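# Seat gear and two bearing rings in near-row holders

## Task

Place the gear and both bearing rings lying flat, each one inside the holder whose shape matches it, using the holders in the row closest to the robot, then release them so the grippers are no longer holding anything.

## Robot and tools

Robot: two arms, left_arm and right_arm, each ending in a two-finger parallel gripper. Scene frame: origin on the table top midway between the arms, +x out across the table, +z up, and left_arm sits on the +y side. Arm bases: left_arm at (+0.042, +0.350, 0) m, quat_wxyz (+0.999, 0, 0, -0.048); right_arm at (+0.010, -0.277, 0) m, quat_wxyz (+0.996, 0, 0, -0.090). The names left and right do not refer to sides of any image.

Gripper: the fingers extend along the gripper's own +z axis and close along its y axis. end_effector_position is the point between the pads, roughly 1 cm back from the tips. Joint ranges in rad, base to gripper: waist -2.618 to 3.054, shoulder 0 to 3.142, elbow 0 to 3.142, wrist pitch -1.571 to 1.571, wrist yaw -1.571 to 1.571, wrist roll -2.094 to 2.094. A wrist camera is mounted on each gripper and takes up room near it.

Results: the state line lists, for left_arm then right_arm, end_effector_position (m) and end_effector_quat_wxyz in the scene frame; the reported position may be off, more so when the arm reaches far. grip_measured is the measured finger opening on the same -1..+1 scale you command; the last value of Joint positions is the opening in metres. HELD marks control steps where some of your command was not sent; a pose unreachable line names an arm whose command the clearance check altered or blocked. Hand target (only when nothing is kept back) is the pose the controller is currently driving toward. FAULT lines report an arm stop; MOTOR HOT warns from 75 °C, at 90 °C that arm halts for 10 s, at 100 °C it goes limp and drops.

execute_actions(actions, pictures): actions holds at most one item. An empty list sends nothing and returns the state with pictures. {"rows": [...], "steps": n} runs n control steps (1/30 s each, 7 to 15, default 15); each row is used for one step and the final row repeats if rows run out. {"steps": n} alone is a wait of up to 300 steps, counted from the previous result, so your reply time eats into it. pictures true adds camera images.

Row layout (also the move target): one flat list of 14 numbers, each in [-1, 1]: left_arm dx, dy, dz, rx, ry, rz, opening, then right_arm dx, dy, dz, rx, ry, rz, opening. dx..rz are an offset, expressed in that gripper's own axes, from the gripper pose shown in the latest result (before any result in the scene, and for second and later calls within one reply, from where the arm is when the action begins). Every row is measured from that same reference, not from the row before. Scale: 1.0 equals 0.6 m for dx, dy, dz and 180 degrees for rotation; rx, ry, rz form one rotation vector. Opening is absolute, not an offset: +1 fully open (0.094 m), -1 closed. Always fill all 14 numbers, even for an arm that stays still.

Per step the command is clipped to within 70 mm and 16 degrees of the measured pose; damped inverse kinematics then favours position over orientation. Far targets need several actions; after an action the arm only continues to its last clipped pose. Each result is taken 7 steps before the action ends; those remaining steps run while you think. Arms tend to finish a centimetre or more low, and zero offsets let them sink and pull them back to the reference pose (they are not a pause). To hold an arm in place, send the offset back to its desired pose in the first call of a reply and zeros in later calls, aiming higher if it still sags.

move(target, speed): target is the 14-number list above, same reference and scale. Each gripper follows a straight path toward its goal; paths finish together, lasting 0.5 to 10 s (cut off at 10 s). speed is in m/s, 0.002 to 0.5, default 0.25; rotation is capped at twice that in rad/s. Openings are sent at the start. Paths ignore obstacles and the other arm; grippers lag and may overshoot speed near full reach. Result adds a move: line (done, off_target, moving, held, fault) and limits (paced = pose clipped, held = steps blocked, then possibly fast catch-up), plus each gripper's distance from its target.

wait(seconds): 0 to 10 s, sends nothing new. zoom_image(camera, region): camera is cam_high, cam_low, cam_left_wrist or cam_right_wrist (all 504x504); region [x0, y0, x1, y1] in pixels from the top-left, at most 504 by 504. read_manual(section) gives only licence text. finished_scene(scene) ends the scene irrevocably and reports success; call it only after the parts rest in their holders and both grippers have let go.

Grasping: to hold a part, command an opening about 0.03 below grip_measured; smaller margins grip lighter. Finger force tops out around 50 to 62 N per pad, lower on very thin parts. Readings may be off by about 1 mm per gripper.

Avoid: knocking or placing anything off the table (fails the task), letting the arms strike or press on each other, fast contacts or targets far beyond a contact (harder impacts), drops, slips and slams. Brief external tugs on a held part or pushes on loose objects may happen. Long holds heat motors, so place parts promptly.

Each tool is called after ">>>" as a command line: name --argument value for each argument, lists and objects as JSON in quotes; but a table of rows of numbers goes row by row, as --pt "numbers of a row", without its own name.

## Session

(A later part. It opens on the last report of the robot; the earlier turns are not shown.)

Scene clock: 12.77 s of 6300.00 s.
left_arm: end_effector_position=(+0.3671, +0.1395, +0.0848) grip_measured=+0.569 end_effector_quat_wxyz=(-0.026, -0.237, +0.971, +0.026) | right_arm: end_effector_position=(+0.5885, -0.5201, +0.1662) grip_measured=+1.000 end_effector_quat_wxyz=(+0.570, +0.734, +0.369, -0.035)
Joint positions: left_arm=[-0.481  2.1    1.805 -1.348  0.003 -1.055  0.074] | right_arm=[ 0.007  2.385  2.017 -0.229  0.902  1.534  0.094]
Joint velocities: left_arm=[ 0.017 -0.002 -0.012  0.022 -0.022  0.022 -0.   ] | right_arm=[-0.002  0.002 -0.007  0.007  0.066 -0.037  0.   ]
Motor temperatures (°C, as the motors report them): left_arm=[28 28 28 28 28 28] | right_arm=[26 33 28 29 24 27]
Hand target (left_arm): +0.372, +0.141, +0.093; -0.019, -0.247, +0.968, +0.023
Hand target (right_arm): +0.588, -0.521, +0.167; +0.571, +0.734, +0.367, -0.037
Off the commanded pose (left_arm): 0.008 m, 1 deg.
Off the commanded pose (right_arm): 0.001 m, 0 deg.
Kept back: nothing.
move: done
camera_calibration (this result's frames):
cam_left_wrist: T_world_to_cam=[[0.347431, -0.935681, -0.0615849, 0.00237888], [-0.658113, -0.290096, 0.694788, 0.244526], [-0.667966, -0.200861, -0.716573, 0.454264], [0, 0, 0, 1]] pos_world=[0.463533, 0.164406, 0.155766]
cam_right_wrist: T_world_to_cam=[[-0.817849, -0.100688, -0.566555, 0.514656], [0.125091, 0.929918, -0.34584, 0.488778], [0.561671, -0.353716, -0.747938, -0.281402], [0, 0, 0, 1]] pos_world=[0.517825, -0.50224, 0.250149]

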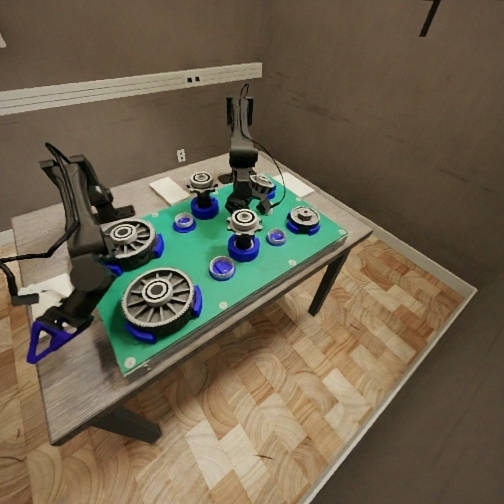

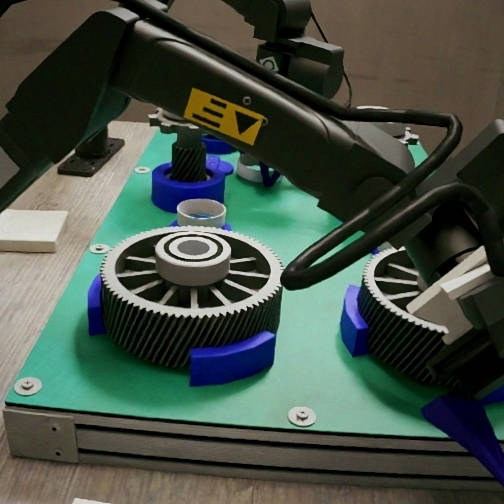

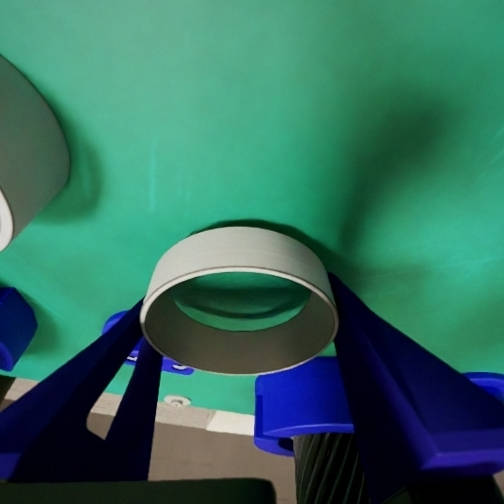

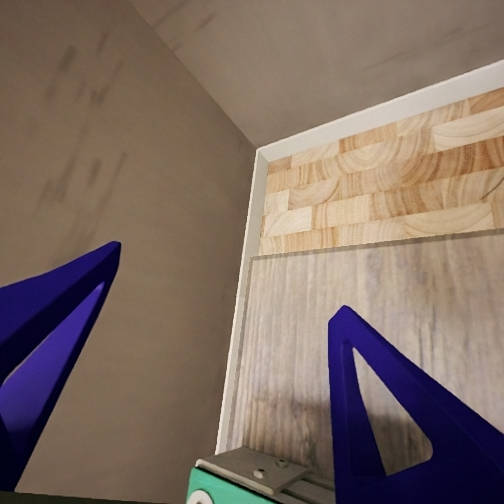

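>>> move --target '[-0.025,0,0.025,0.013,-0.02,0,0.52,0,0,0,0,0,0,1]' --speed 0.05

>>> move --target '[0,0,0,0,0,0,0.9,0,0,0,0,0,0,1]'

>>> move --target '[0,0,-0.27,0,0,0.15,0.9,0,0,0,0,0,0,1]'

>>> move --target '[0.11,-0.33,-0.02,0,0,0,0.9,0,0,0,0,0,0,1]'

Scene clock: 14.07 s of 6300.00 s.
left_arm: end_effector_position=(+0.3684, +0.1396, +0.0796) grip_measured=+0.569 end_effector_quat_wxyz=(-0.008, -0.233, +0.973, +0.009) | right_arm: end_effector_position=(+0.5894, -0.5195, +0.1656) grip_measured=+1.000 end_effector_quat_wxyz=(+0.569, +0.734, +0.371, -0.032)
Joint positions: left_arm=[-0.481  2.055  1.719 -1.258 -0.002 -1.045  0.074] | right_arm=[ 0.007  2.385  2.017 -0.229  0.895  1.534  0.094]
Joint velocities: left_arm=[-0.002 -0.002 -0.017  0.007  0.037 -0.007  0.001] | right_arm=[-0.002 -0.007  0.007 -0.037 -0.007 -0.037  0.   ]
Motor temperatures (°C, as the motors report them): left_arm=[28 28 28 28 28 28] | right_arm=[26 34 28 29 24 27]
Hand target (left_arm): +0.379, +0.147, +0.069; +0.009, -0.237, +0.971, +0.014
Hand target (right_arm): +0.588, -0.520, +0.166; +0.570, +0.734, +0.369, -0.035
Off the commanded pose (left_arm): 0.017 m, 2 deg.
Off the commanded pose (right_arm): 0.001 m, 0 deg.
Kept back: nothing.
move: off_target (left_arm)
camera_calibration (this result's frames):
cam_left_wrist: T_world_to_cam=[[0.339799, -0.940165, -0.0250147, 0.00223748], [-0.690457, -0.267431, 0.672124, 0.25962], [-0.638597, -0.211115, -0.740016, 0.443892], [0, 0, 0, 1]] pos_world=[0.461964, 0.165246, 0.154047]
cam_right_wrist: T_world_to_cam=[[-0.816838, -0.103316, -0.56754, 0.513389], [0.11975, 0.932031, -0.342021, 0.491472], [0.564301, -0.347339, -0.748946, -0.280209], [0, 0, 0, 1]] pos_world=[0.518623, -0.502353, 0.249601]

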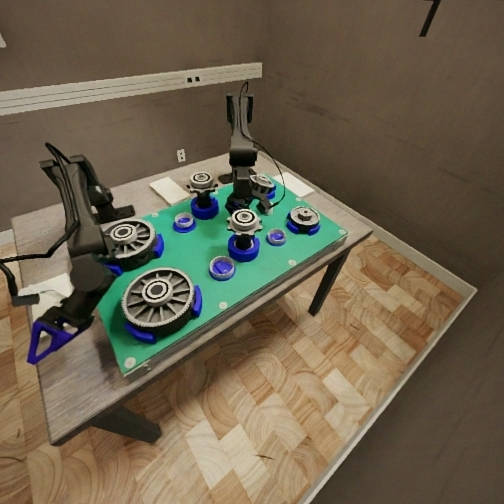

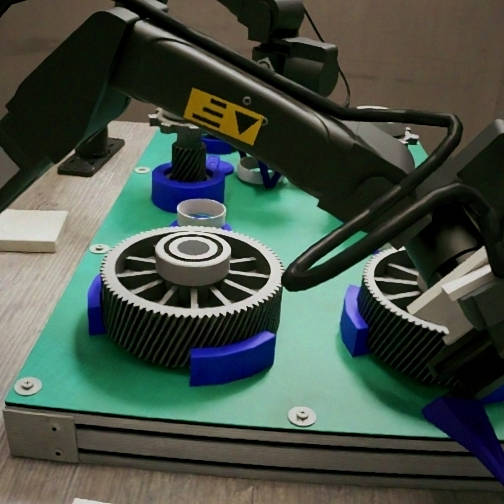

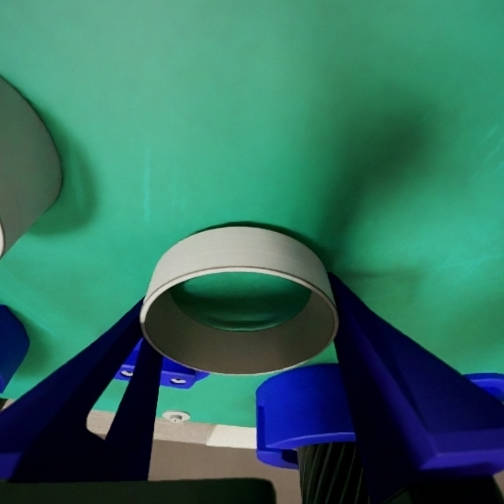

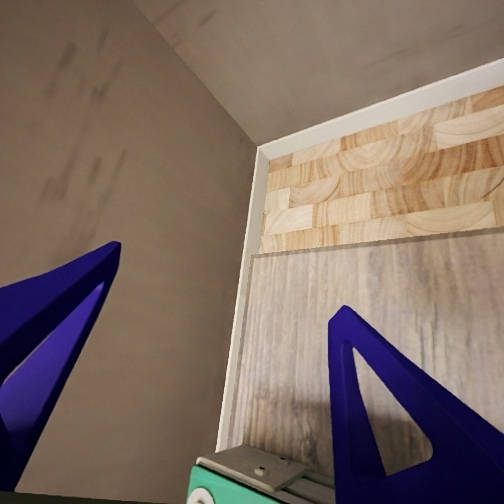

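Scene clock: 14.57 s of 6300.00 s.
left_arm: end_effector_position=(+0.3679, +0.1398, +0.0802) grip_measured=+0.898 end_effector_quat_wxyz=(-0.008, -0.233, +0.973, +0.010) | right_arm: end_effector_position=(+0.5904, -0.5188, +0.1651) grip_measured=+1.000 end_effector_quat_wxyz=(+0.567, +0.734, +0.373, -0.029)
Joint positions: left_arm=[-0.481  2.054  1.719 -1.261 -0.002 -1.045  0.089] | right_arm=[ 0.007  2.385  2.017 -0.229  0.888  1.534  0.094]
Joint velocities: left_arm=[ 0.012  0.022 -0.017  0.051 -0.022 -0.007  0.   ] | right_arm=[-0.007  0.017  0.007 -0.007  0.037  0.037  0.   ]
Motor temperatures (°C, as the motors report them): left_arm=[28 29 28 28 28 28] | right_arm=[26 34 28 29 24 27]
Hand target (left_arm): +0.368, +0.140, +0.080; -0.007, -0.233, +0.973, +0.009
Hand target (right_arm): +0.589, -0.519, +0.166; +0.569, +0.734, +0.371, -0.032
Off the commanded pose (left_arm): 0.001 m, 0 deg.
Off the commanded pose (right_arm): 0.001 m, 0 deg.
Kept back: nothing.
move: done
camera_calibration (this result's frames):
cam_left_wrist: T_world_to_cam=[[0.339786, -0.94016, -0.0253926, 0.0026511], [-0.689884, -0.267502, 0.672683, 0.258726], [-0.639222, -0.21105, -0.739495, 0.444247], [0, 0, 0, 1]] pos_world=[0.461563, 0.165461, 0.154545]
cam_right_wrist: T_world_to_cam=[[-0.81581, -0.105935, -0.568534, 0.512119], [0.114394, 0.934096, -0.338198, 0.494156], [0.566893, -0.340943, -0.749927, -0.278995], [0, 0, 0, 1]] pos_world=[0.519423, -0.502459, 0.249054]

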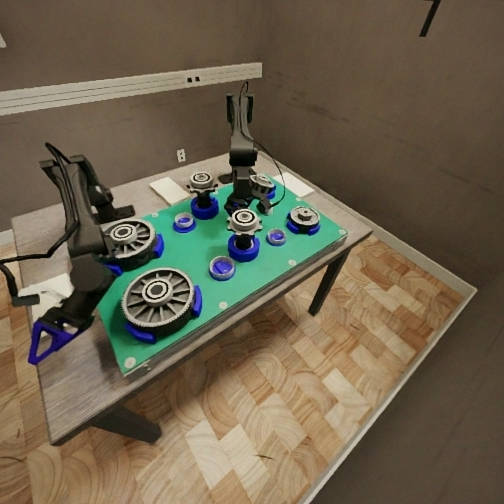

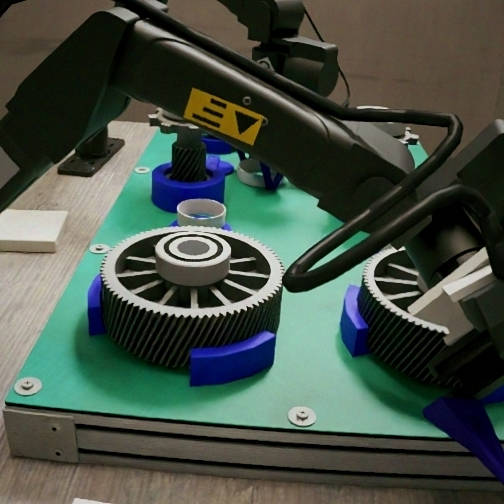

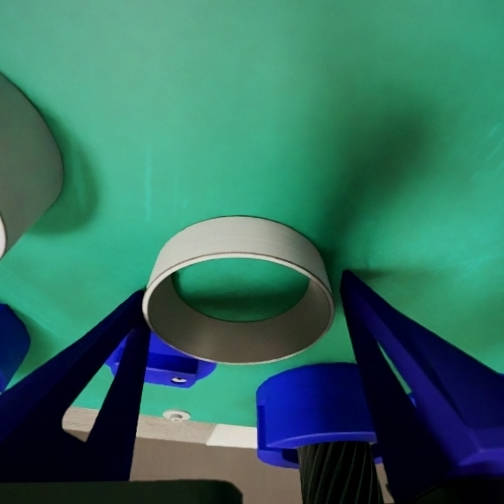

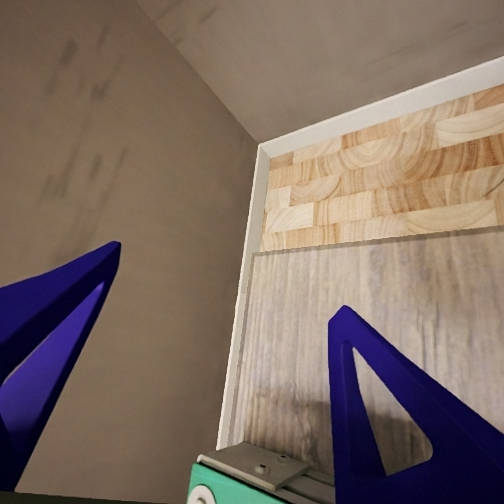

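Scene clock: 16.10 s of 6300.00 s.
left_arm: end_effector_position=(+0.3699, +0.1382, +0.2349) grip_measured=+0.898 end_effector_quat_wxyz=(+0.090, -0.005, +0.994, -0.059) | right_arm: end_effector_position=(+0.5914, -0.5181, +0.1645) grip_measured=+1.000 end_effector_quat_wxyz=(+0.566, +0.734, +0.375, -0.026)
Joint positions: left_arm=[-0.481  1.92   2.136 -1.571 -0.    -0.586  0.089] | right_arm=[ 0.007  2.385  2.017 -0.229  0.88   1.534  0.094]
Joint velocities: left_arm=[-0.002  0.007  0.002  0.022 -0.022  0.007 -0.   ] | right_arm=[ 0.002 -0.007 -0.012 -0.022  0.095 -0.007  0.   ]
Motor temperatures (°C, as the motors report them): left_arm=[28 29 28 28 28 28] | right_arm=[26 34 28 29 24 27]
Hand target (left_arm): +0.370, +0.141, +0.240; +0.094, -0.001, +0.994, -0.061
Hand target (right_arm): +0.590, -0.519, +0.165; +0.567, +0.734, +0.373, -0.029
Off the commanded pose (left_arm): 0.007 m, 14 deg.
Off the commanded pose (right_arm): 0.001 m, 0 deg.
joint sent to its limit (left arm) — the command would take joint 4 (wrist pitch) past its lower limit, so that joint was sent only as far as its limit.
Kept back: nothing.
move: off_target (left_arm)
camera_calibration (this result's frames):
cam_left_wrist: T_world_to_cam=[[-0.119477, -0.988652, 0.0910587, 0.153625], [-0.850463, 0.149237, 0.504421, 0.196872], [-0.512287, -0.0171751, -0.858643, 0.513849], [0, 0, 0, 1]] pos_world=[0.449025, 0.131327, 0.327917]
cam_right_wrist: T_world_to_cam=[[-0.814766, -0.108543, -0.569539, 0.510846], [0.109023, 0.936114, -0.33437, 0.496829], [0.569447, -0.334527, -0.750881, -0.277761], [0, 0, 0, 1]] pos_world=[0.520224, -0.502559, 0.248507]

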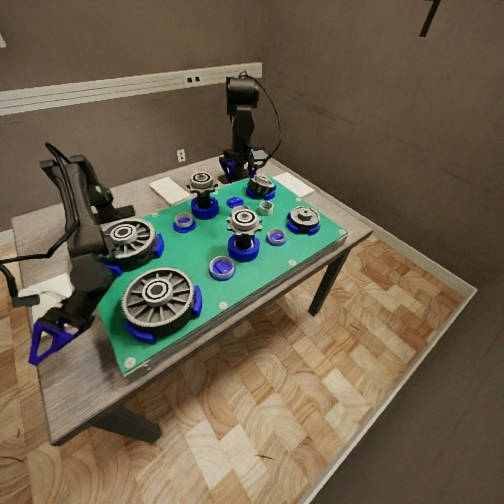

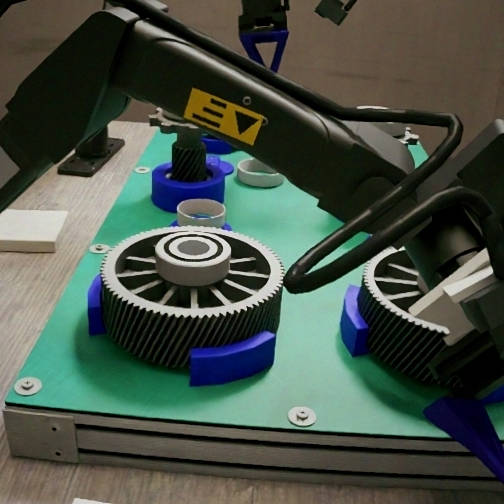

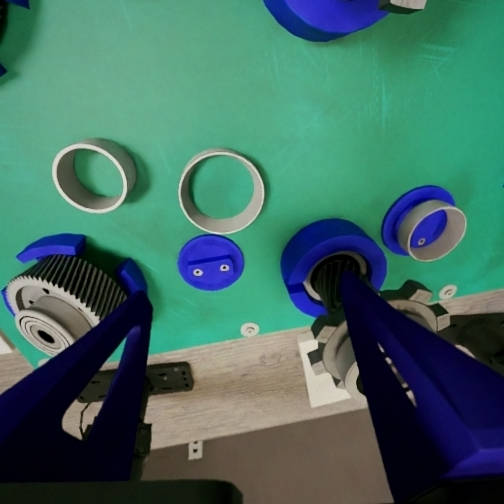

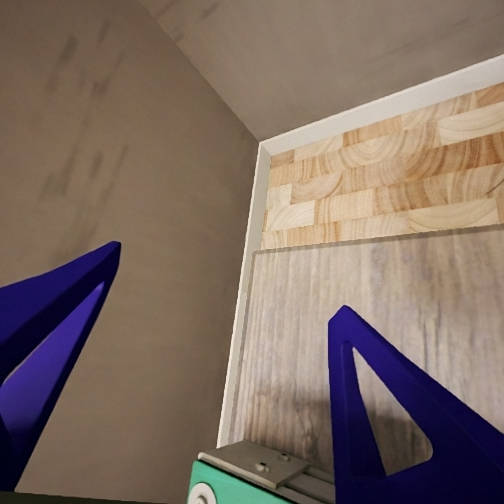

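Scene clock: 17.53 s of 6300.00 s.
left_arm: end_effector_position=(+0.3007, -0.0589, +0.2553) grip_measured=+0.898 end_effector_quat_wxyz=(+0.146, +0.008, +0.977, -0.155) | right_arm: end_effector_position=(+0.5923, -0.5175, +0.1640) grip_measured=+1.000 end_effector_quat_wxyz=(+0.565, +0.734, +0.377, -0.024)
Joint positions: left_arm=[-0.947  2.242  2.67  -1.579 -0.09  -1.006  0.089] | right_arm=[ 0.007  2.385  2.017 -0.229  0.874  1.534  0.094]
Joint velocities: left_arm=[ 0.002 -0.017 -0.022  0.066  0.007  0.007  0.001] | right_arm=[-0.022  0.002  0.002 -0.022 -0.066  0.037  0.   ]
Motor temperatures (°C, as the motors report them): left_arm=[28 30 29 28 28 28] | right_arm=[26 35 28 29 24 27]
Hand target (left_arm): +0.306, -0.057, +0.262; +0.156, -0.001, +0.975, -0.160
Hand target (right_arm): +0.591, -0.518, +0.165; +0.566, +0.734, +0.375, -0.027
Off the commanded pose (left_arm): 0.004 m, 13 deg.
Off the commanded pose (right_arm): 0.001 m, 0 deg.
joint sent to its limit (left arm) — the command would take joint 4 (wrist pitch) past its lower limit, so that joint was sent only as far as its limit.
Kept back: nothing.
move: off_target (left_arm)
camera_calibration (this result's frames):
cam_left_wrist: T_world_to_cam=[[-0.176075, -0.949631, 0.259229, -0.0750274], [-0.893618, 0.264646, 0.362505, 0.213164], [-0.41285, -0.167823, -0.895204, 0.463076], [0, 0, 0, 1]] pos_world=[0.368457, -0.0499463, 0.356724]
cam_right_wrist: T_world_to_cam=[[-0.813762, -0.111004, -0.5705, 0.509639], [0.103922, 0.937982, -0.33074, 0.499352], [0.571832, -0.328431, -0.751759, -0.276572], [0, 0, 0, 1]] pos_world=[0.520984, -0.502646, 0.247989]

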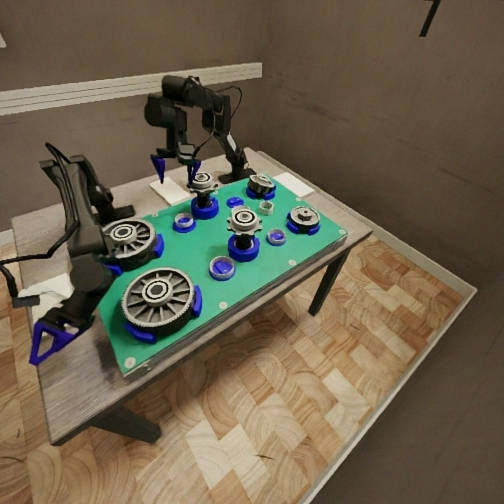

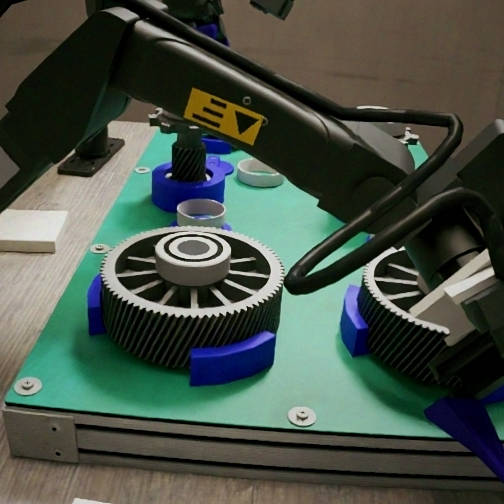

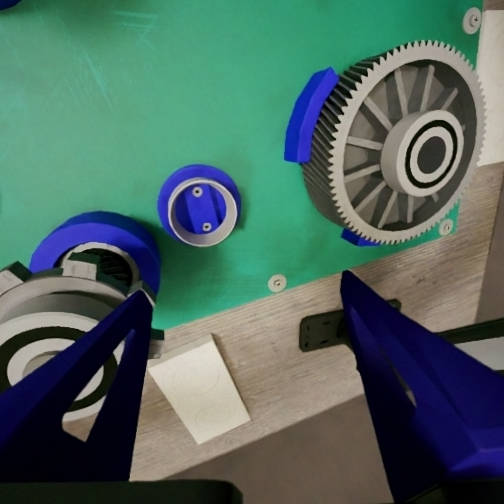

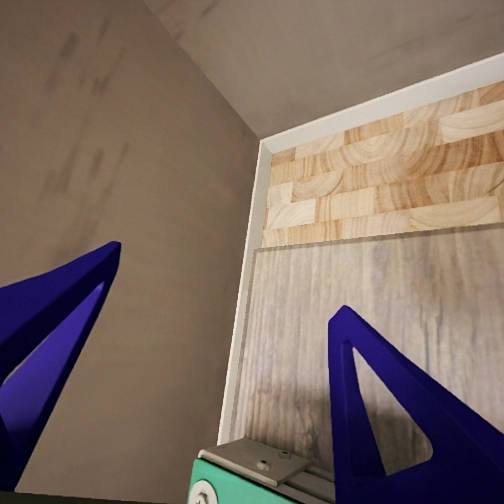

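>>> move --target '[0.06,0.058,0.191,-0.0995,0.094,-0.005,0.8,0,0,0,0,0,0,1]' --speed 0.2

Scene clock: 19.57 s of 6300.00 s.
left_arm: end_effector_position=(+0.2941, -0.0755, +0.1597) grip_measured=+0.799 end_effector_quat_wxyz=(+0.049, +0.012, +0.995, -0.090) | right_arm: end_effector_position=(+0.5932, -0.5168, +0.1634) grip_measured=+1.000 end_effector_quat_wxyz=(+0.564, +0.734, +0.379, -0.021)
Joint positions: left_arm=[-0.939  2.404  2.601 -1.563  0.009 -1.012  0.085] | right_arm=[ 0.007  2.385  2.017 -0.229  0.866  1.534  0.094]
Joint velocities: left_arm=[ 0.002 -0.007 -0.002 -0.051 -0.007 -0.007  0.   ] | right_arm=[ 0.002  0.012  0.002 -0.081  0.139  0.139  0.   ]
Motor temperatures (°C, as the motors report them): left_arm=[28 30 29 28 28 28] | right_arm=[26 35 28 29 24 27]
Hand target (left_arm): +0.299, -0.064, +0.132; +0.029, +0.002, +0.998, -0.051
Hand target (right_arm): +0.592, -0.518, +0.164; +0.565, +0.734, +0.377, -0.024
Off the commanded pose (left_arm): 0.033 m, 12 deg.
Off the commanded pose (right_arm): 0.001 m, 0 deg.
joint sent to its limit (left arm) — the command would take joint 4 (wrist pitch) past its lower limit, so that joint was sent only as far as its limit.
Kept back: nothing.
move: off_target (left_arm)
camera_calibration (this result's frames):
cam_left_wrist: T_world_to_cam=[[-0.153351, -0.9753, 0.158979, -0.0597606], [-0.800291, 0.216951, 0.558987, 0.183895], [-0.579671, -0.0415087, -0.813793, 0.417539], [0, 0, 0, 1]] pos_world=[0.38004, -0.0808492, 0.246496]
cam_right_wrist: T_world_to_cam=[[-0.812686, -0.113592, -0.571523, 0.508361], [0.0985226, 0.939908, -0.326905, 0.502004], [0.574313, -0.321979, -0.752658, -0.275298], [0, 0, 0, 1]] pos_world=[0.521787, -0.502732, 0.247442]

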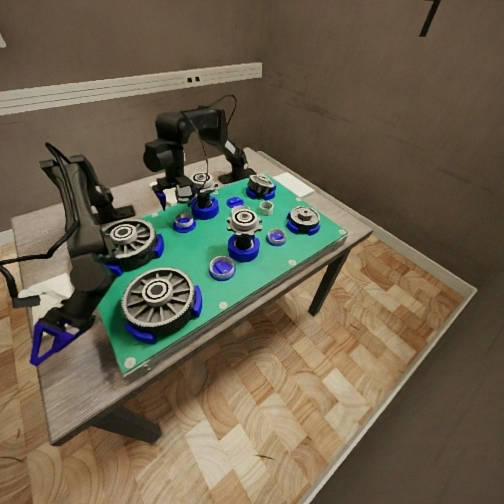

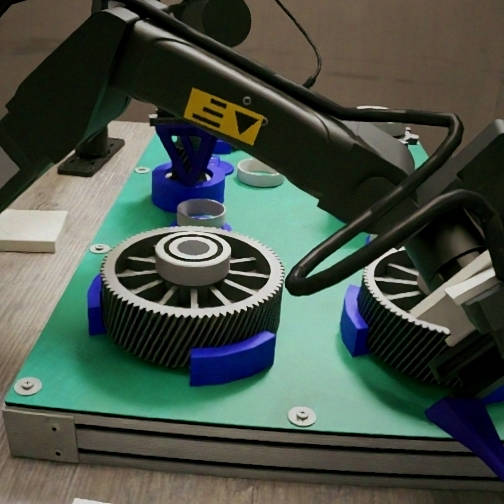

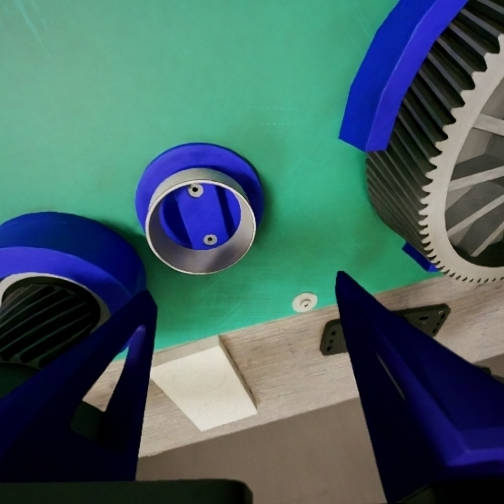

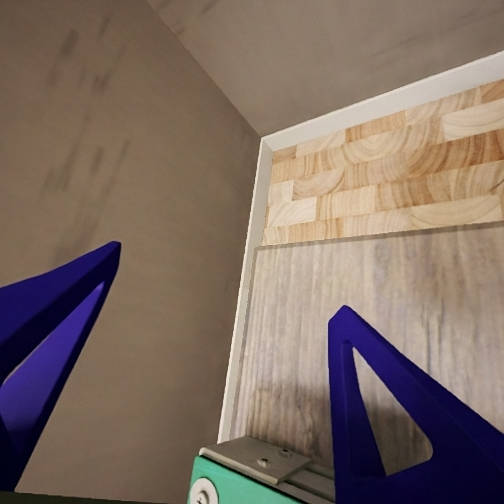

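>>> move --target '[0,-0.01,-0.03,-0.035,0.058,0.324,0.8,0,0,0,0,0,0,1]'

Scene clock: 22.63 s of 6300.00 s.
left_arm: end_effector_position=(+0.2930, -0.0742, +0.1629) grip_measured=+0.799 end_effector_quat_wxyz=(+0.086, +0.487, +0.867, -0.056) | right_arm: end_effector_position=(+0.5942, -0.5161, +0.1629) grip_measured=+1.000 end_effector_quat_wxyz=(+0.562, +0.734, +0.381, -0.018)
Joint positions: left_arm=[-0.939  2.403  2.614 -1.577  0.011 -0.013  0.085] | right_arm=[ 0.007  2.385  2.017 -0.229  0.859  1.534  0.094]
Joint velocities: left_arm=[ 0.002  0.007  0.007  0.037 -0.022 -0.007 -0.001] | right_arm=[ 0.002 -0.012 -0.002  0.037 -0.007  0.022  0.   ]
Motor temperatures (°C, as the motors report them): left_arm=[28 32 29 28 28 28] | right_arm=[26 36 28 29 24 27]
Hand target (left_arm): +0.292, -0.077, +0.178; +0.104, +0.494, +0.861, -0.062
Hand target (right_arm): +0.593, -0.517, +0.163; +0.564, +0.734, +0.379, -0.021
Off the commanded pose (left_arm): 0.016 m, 12 deg.
Off the commanded pose (right_arm): 0.001 m, 0 deg.
joint sent to its limit (left arm) — the command would take joint 4 (wrist pitch) past its lower limit, so that joint was sent only as far as its limit.
Kept back: nothing.
move: off_target (left_arm)
camera_calibration (this result's frames):
cam_left_wrist: T_world_to_cam=[[-0.909942, -0.414405, -0.016528, 0.232771], [-0.367069, 0.786173, 0.497184, 0.106356], [-0.193042, 0.458475, -0.867488, 0.352134], [0, 0, 0, 1]] pos_world=[0.318824, -0.148598, 0.256441]
cam_right_wrist: T_world_to_cam=[[-0.811594, -0.116169, -0.572556, 0.507082], [0.0931093, 0.941785, -0.323065, 0.504645], [0.576755, -0.315508, -0.753531, -0.274004], [0, 0, 0, 1]] pos_world=[0.522591, -0.50281, 0.246895]

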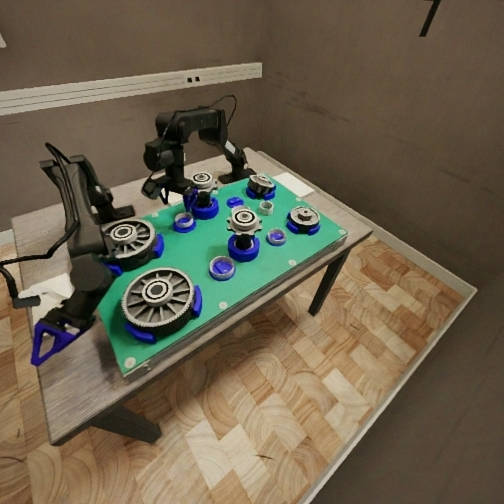

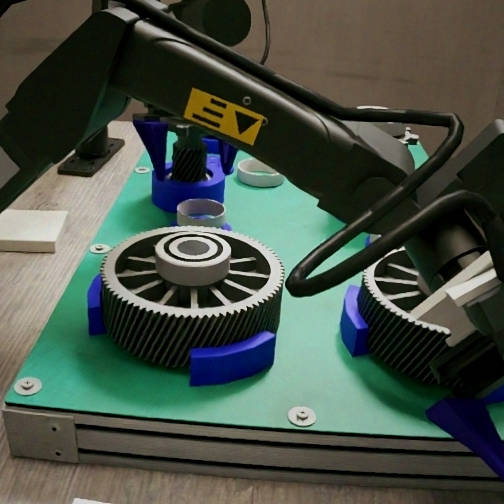

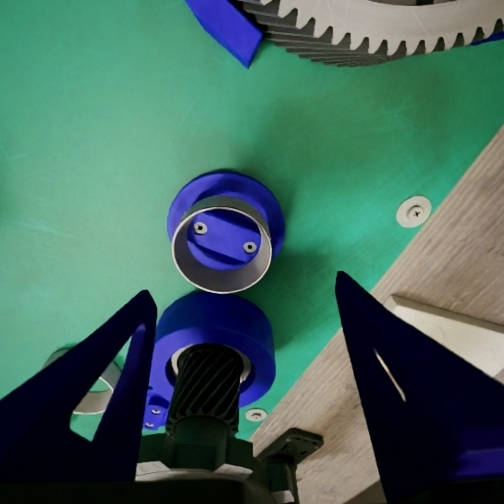

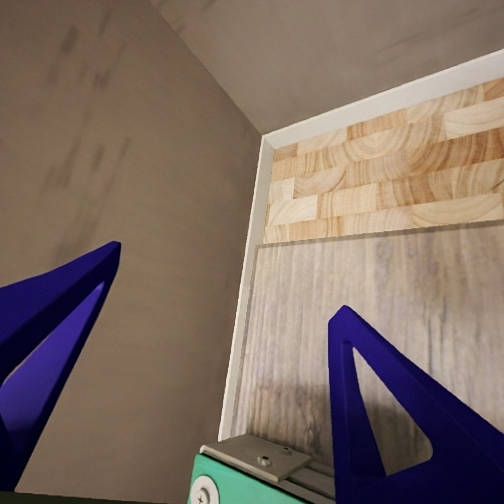

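>>> move --target '[0.034,0.025,0.083,-0.004,0.065,0,0.8,0,0,0,0,0,0,1]' --speed 0.08

Scene clock: 24.77 s of 6300.00 s.
left_arm: end_effector_position=(+0.2963, -0.0654, +0.1143) grip_measured=+0.799 end_effector_quat_wxyz=(+0.033, +0.490, +0.871, -0.023) | right_arm: end_effector_position=(+0.5951, -0.5154, +0.1623) grip_measured=+1.000 end_effector_quat_wxyz=(+0.561, +0.734, +0.383, -0.016)
Joint positions: left_arm=[-0.925  2.479  2.565 -1.577  0.008  0.004  0.085] | right_arm=[ 0.007  2.385  2.017 -0.229  0.852  1.534  0.094]
Joint velocities: left_arm=[ 0.007 -0.017 -0.002 -0.022 -0.022 -0.007  0.001] | right_arm=[-0.012 -0.002  0.007  0.022  0.066  0.051  0.   ]
Motor temperatures (°C, as the motors report them): left_arm=[28 32 29 28 28 28] | right_arm=[26 36 29 30 24 27]
Hand target (left_arm): +0.299, -0.059, +0.110; +0.025, +0.490, +0.871, -0.015
Hand target (right_arm): +0.594, -0.516, +0.163; +0.562, +0.734, +0.381, -0.018
Off the commanded pose (left_arm): 0.009 m, 5 deg.
Off the commanded pose (right_arm): 0.001 m, 0 deg.
joint sent to its limit (left arm) — the command would take joint 4 (wrist pitch) past its lower limit, so that joint was sent only as far as its limit.
Kept back: nothing.
move: off_target (left_arm)
camera_calibration (this result's frames):
cam_left_wrist: T_world_to_cam=[[-0.911535, -0.411163, -0.00695244, 0.238218], [-0.33253, 0.727053, 0.600681, 0.0988679], [-0.241923, 0.549854, -0.799458, 0.319244], [0, 0, 0, 1]] pos_world=[0.327253, -0.149473, 0.19749]
cam_right_wrist: T_world_to_cam=[[-0.810319, -0.118532, -0.573875, 0.505851], [0.0879171, 0.943652, -0.319048, 0.507125], [0.579356, -0.308984, -0.754239, -0.27281], [0, 0, 0, 1]] pos_world=[0.52337, -0.502885, 0.246328]

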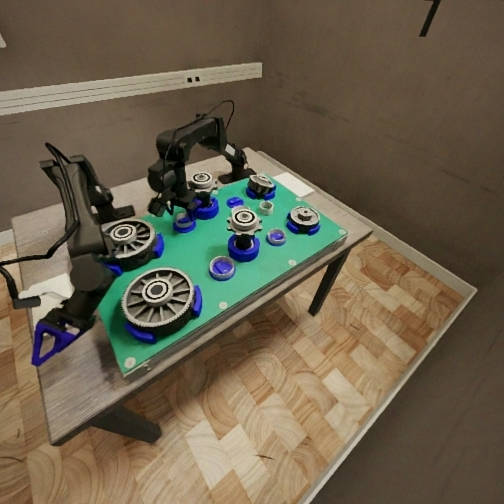

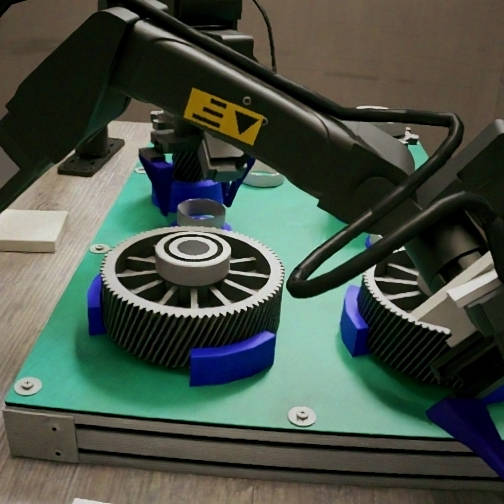

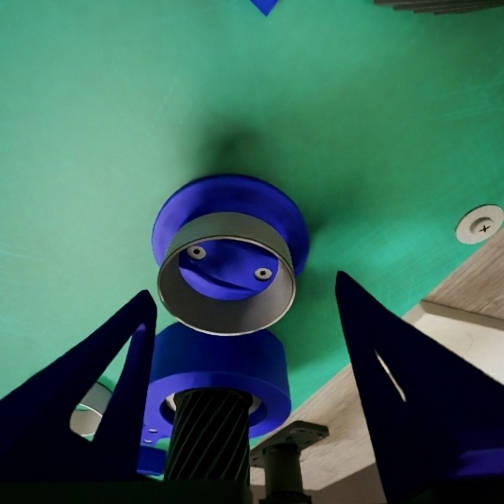

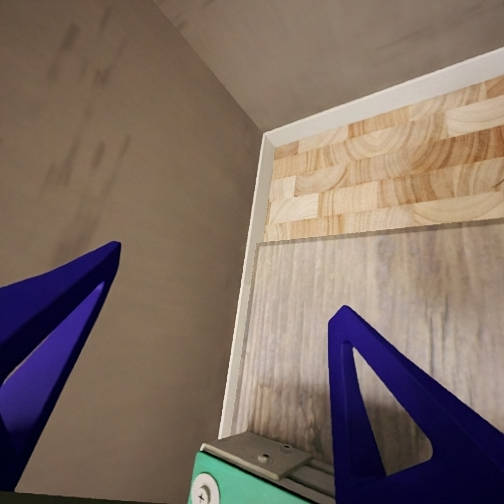

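>>> move --target '[0.008,0.014,0.042,0,0.025,0,0.9,0,0,0,0,0,0,1]' --speed 0.05

>>> move --target '[0,0,0,0,0,0,0.28,0,0,0,0,0,0,1]'

Scene clock: 26.17 s of 6300.00 s.
left_arm: end_effector_position=(+0.2990, -0.0628, +0.0908) grip_measured=+0.898 end_effector_quat_wxyz=(+0.011, +0.490, +0.871, -0.010) | right_arm: end_effector_position=(+0.5960, -0.5148, +0.1618) grip_measured=+1.000 end_effector_quat_wxyz=(+0.560, +0.734, +0.385, -0.013)
Joint positions: left_arm=[-0.918  2.529  2.565 -1.577  0.007  0.011  0.089] | right_arm=[ 0.007  2.385  2.017 -0.229  0.845  1.534  0.094]
Joint velocities: left_arm=[ 0.002  0.002  0.017  0.007 -0.007  0.037 -0.001] | right_arm=[0.002 0.002 0.002 0.007 0.037 0.022 0.   ]
Motor temperatures (°C, as the motors report them): left_arm=[28 33 29 28 28 28] | right_arm=[26 36 29 30 24 27]
Hand target (left_arm): +0.302, -0.059, +0.089; +0.006, +0.491, +0.871, -0.008
Hand target (right_arm): +0.595, -0.515, +0.162; +0.561, +0.734, +0.383, -0.016
Off the commanded pose (left_arm): 0.005 m, 2 deg.
Off the commanded pose (right_arm): 0.001 m, 0 deg.
joint sent to its limit (left arm) — the command would take joint 4 (wrist pitch) past its lower limit, so that joint was sent only as far as its limit.
Kept back: nothing.
move: done
camera_calibration (this result's frames):
cam_left_wrist: T_world_to_cam=[[-0.911628, -0.411014, -0.00120102, 0.241026], [-0.316553, 0.700245, 0.639883, 0.101951], [-0.26216, 0.583716, -0.768471, 0.305047], [0, 0, 0, 1]] pos_world=[0.33197, -0.150386, 0.169473]
cam_right_wrist: T_world_to_cam=[[-0.809256, -0.120951, -0.574871, 0.504635], [0.0827628, 0.945342, -0.315404, 0.509607], [0.581598, -0.30282, -0.755013, -0.271546], [0, 0, 0, 1]] pos_world=[0.524133, -0.502946, 0.245811]

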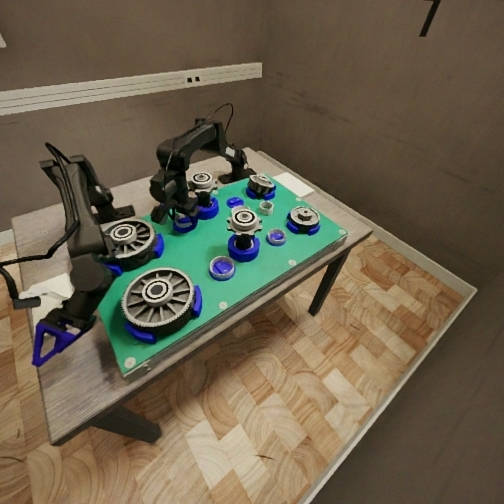

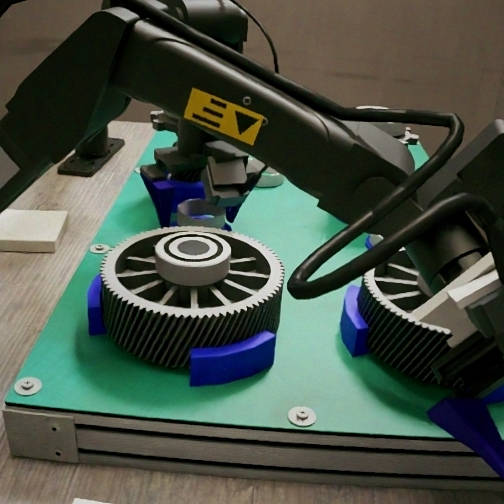

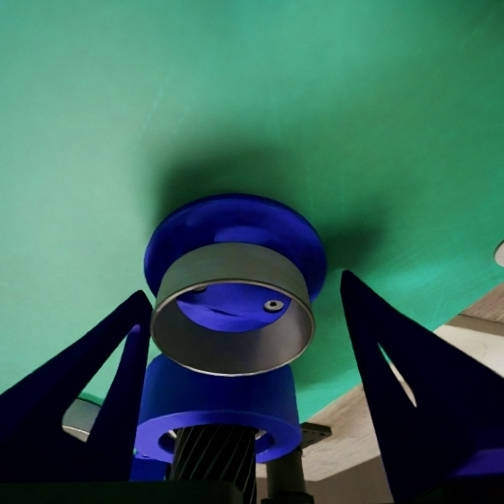

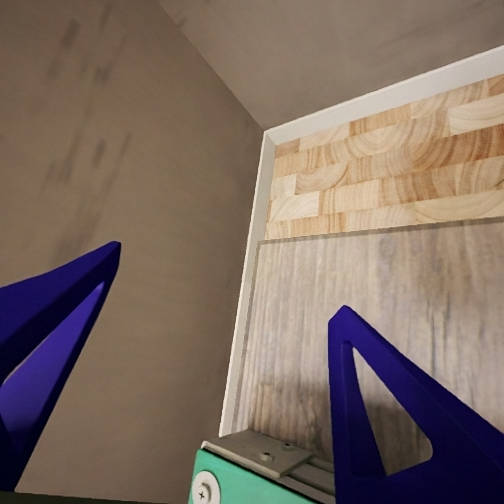

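Scene clock: 26.67 s of 6300.00 s.
left_arm: end_effector_position=(+0.2996, -0.0624, +0.0908) grip_measured=+0.297 end_effector_quat_wxyz=(+0.012, +0.490, +0.871, -0.009) | right_arm: end_effector_position=(+0.5969, -0.5141, +0.1613) grip_measured=+1.000 end_effector_quat_wxyz=(+0.559, +0.734, +0.387, -0.011)
Joint positions: left_arm=[-0.918  2.529  2.565 -1.577  0.003  0.011  0.061] | right_arm=[ 0.007  2.385  2.017 -0.229  0.838  1.534  0.094]
Joint velocities: left_arm=[-0.012 -0.002 -0.022  0.11  -0.081 -0.007 -0.   ] | right_arm=[-0.007 -0.007  0.002  0.095 -0.007 -0.022  0.   ]
Motor temperatures (°C, as the motors report them): left_arm=[28 33 29 28 28 28] | right_arm=[26 36 29 30 24 27]
Hand target (left_arm): +0.299, -0.063, +0.091; +0.011, +0.490, +0.871, -0.010
Hand target (right_arm): +0.596, -0.515, +0.162; +0.560, +0.734, +0.385, -0.013
Off the commanded pose (left_arm): 0.001 m, 0 deg.
Off the commanded pose (right_arm): 0.001 m, 0 deg.
Kept back: nothing.
move: done
camera_calibration (this result's frames):
cam_left_wrist: T_world_to_cam=[[-0.911566, -0.411119, -0.005358, 0.242119], [-0.318918, 0.698786, 0.640304, 0.102457], [-0.259497, 0.585388, -0.768103, 0.304252], [0, 0, 0, 1]] pos_world=[0.332335, -0.150161, 0.169391]
cam_right_wrist: T_world_to_cam=[[-0.808177, -0.12336, -0.575875, 0.503418], [0.0775967, 0.946988, -0.311756, 0.512078], [0.583805, -0.29664, -0.755762, -0.270264], [0, 0, 0, 1]] pos_world=[0.524897, -0.503001, 0.245294]

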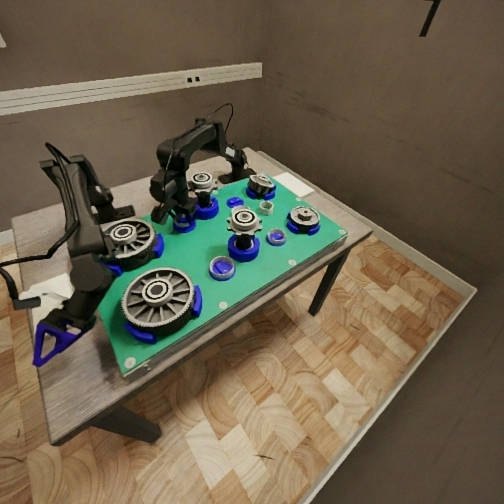

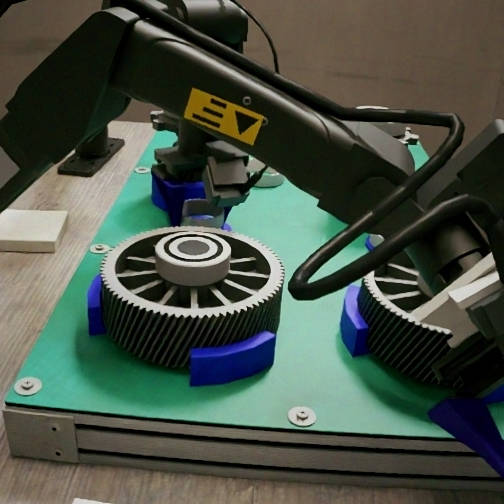

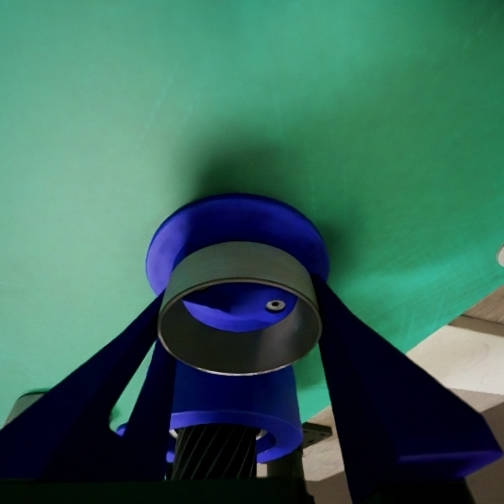

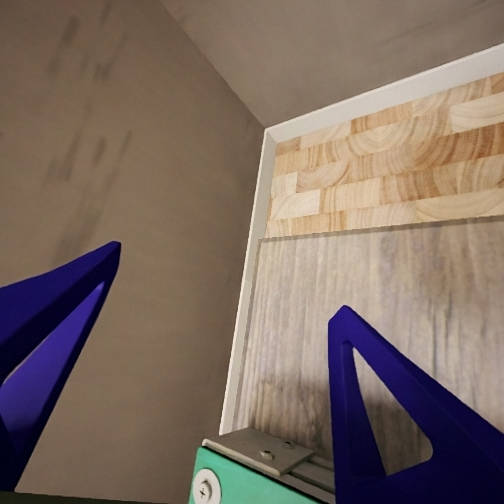

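>>> move --target '[-0.03,0,-0.26,0,0,0,0.24,0,0,0,0,0,0,1]'

Scene clock: 27.93 s of 6300.00 s.
left_arm: end_effector_position=(+0.3050, -0.0708, +0.2374) grip_measured=+0.291 end_effector_quat_wxyz=(+0.174, +0.481, +0.854, -0.097) | right_arm: end_effector_position=(+0.5978, -0.5134, +0.1608) grip_measured=+1.000 end_effector_quat_wxyz=(+0.557, +0.734, +0.389, -0.008)
Joint positions: left_arm=[-0.918  2.313  2.724 -1.581  0.003  0.011  0.061] | right_arm=[ 0.007  2.385  2.017 -0.229  0.831  1.534  0.094]
Joint velocities: left_arm=[-0.017 -0.002  0.007 -0.007 -0.022 -0.022 -0.001] | right_arm=[ 0.007 -0.002 -0.007 -0.007 -0.022 -0.066  0.   ]
Motor temperatures (°C, as the motors report them): left_arm=[28 34 29 28 28 28] | right_arm=[26 37 29 30 24 27]
Hand target (left_arm): +0.307, -0.070, +0.245; +0.183, +0.477, +0.853, -0.103
Hand target (right_arm): +0.597, -0.514, +0.161; +0.559, +0.734, +0.387, -0.010
Off the commanded pose (left_arm): 0.010 m, 21 deg; orientation clipped at the last step of the last action.
Off the commanded pose (right_arm): 0.001 m, 0 deg.
joint sent to its limit (left arm) — the command would take joint 4 (wrist pitch) past its lower limit, so that joint was sent only as far as its limit.
Kept back: nothing.
move: off_target (left_arm); limits=paced
camera_calibration (this result's frames):
cam_left_wrist: T_world_to_cam=[[-0.905562, -0.420751, -0.0540928, 0.253437], [-0.414888, 0.851833, 0.319763, 0.132415], [-0.0884627, 0.312008, -0.945952, 0.393959], [0, 0, 0, 1]] pos_world=[0.319291, -0.12908, 0.344034]
cam_right_wrist: T_world_to_cam=[[-0.807024, -0.125893, -0.576943, 0.502131], [0.0721308, 0.948679, -0.307904, 0.514675], [0.586097, -0.290101, -0.756526, -0.26889], [0, 0, 0, 1]] pos_world=[0.525703, -0.503052, 0.244749]

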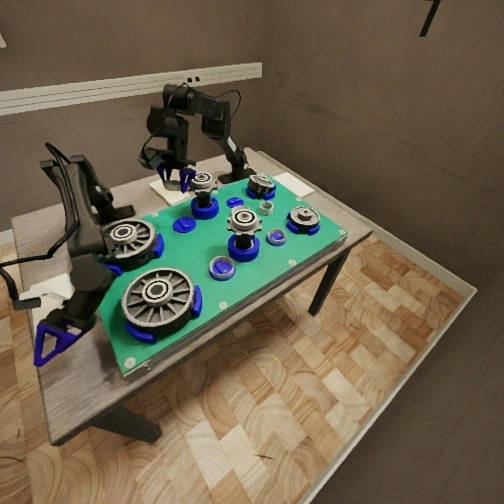

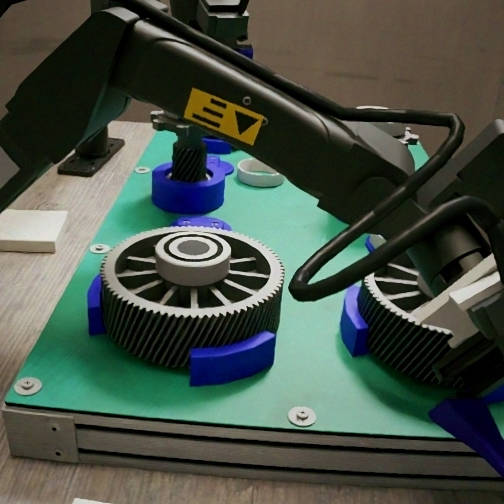

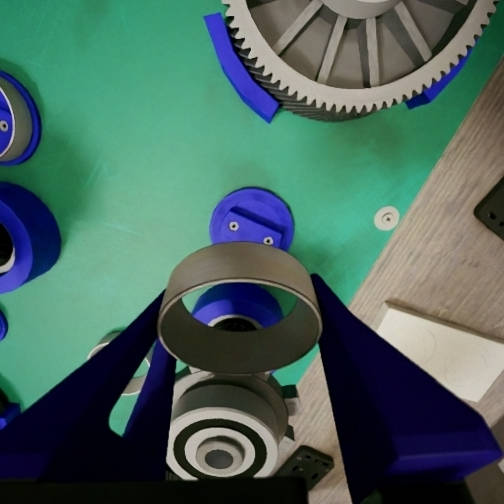

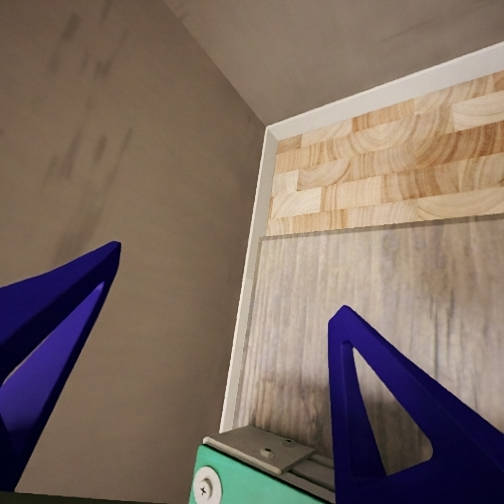

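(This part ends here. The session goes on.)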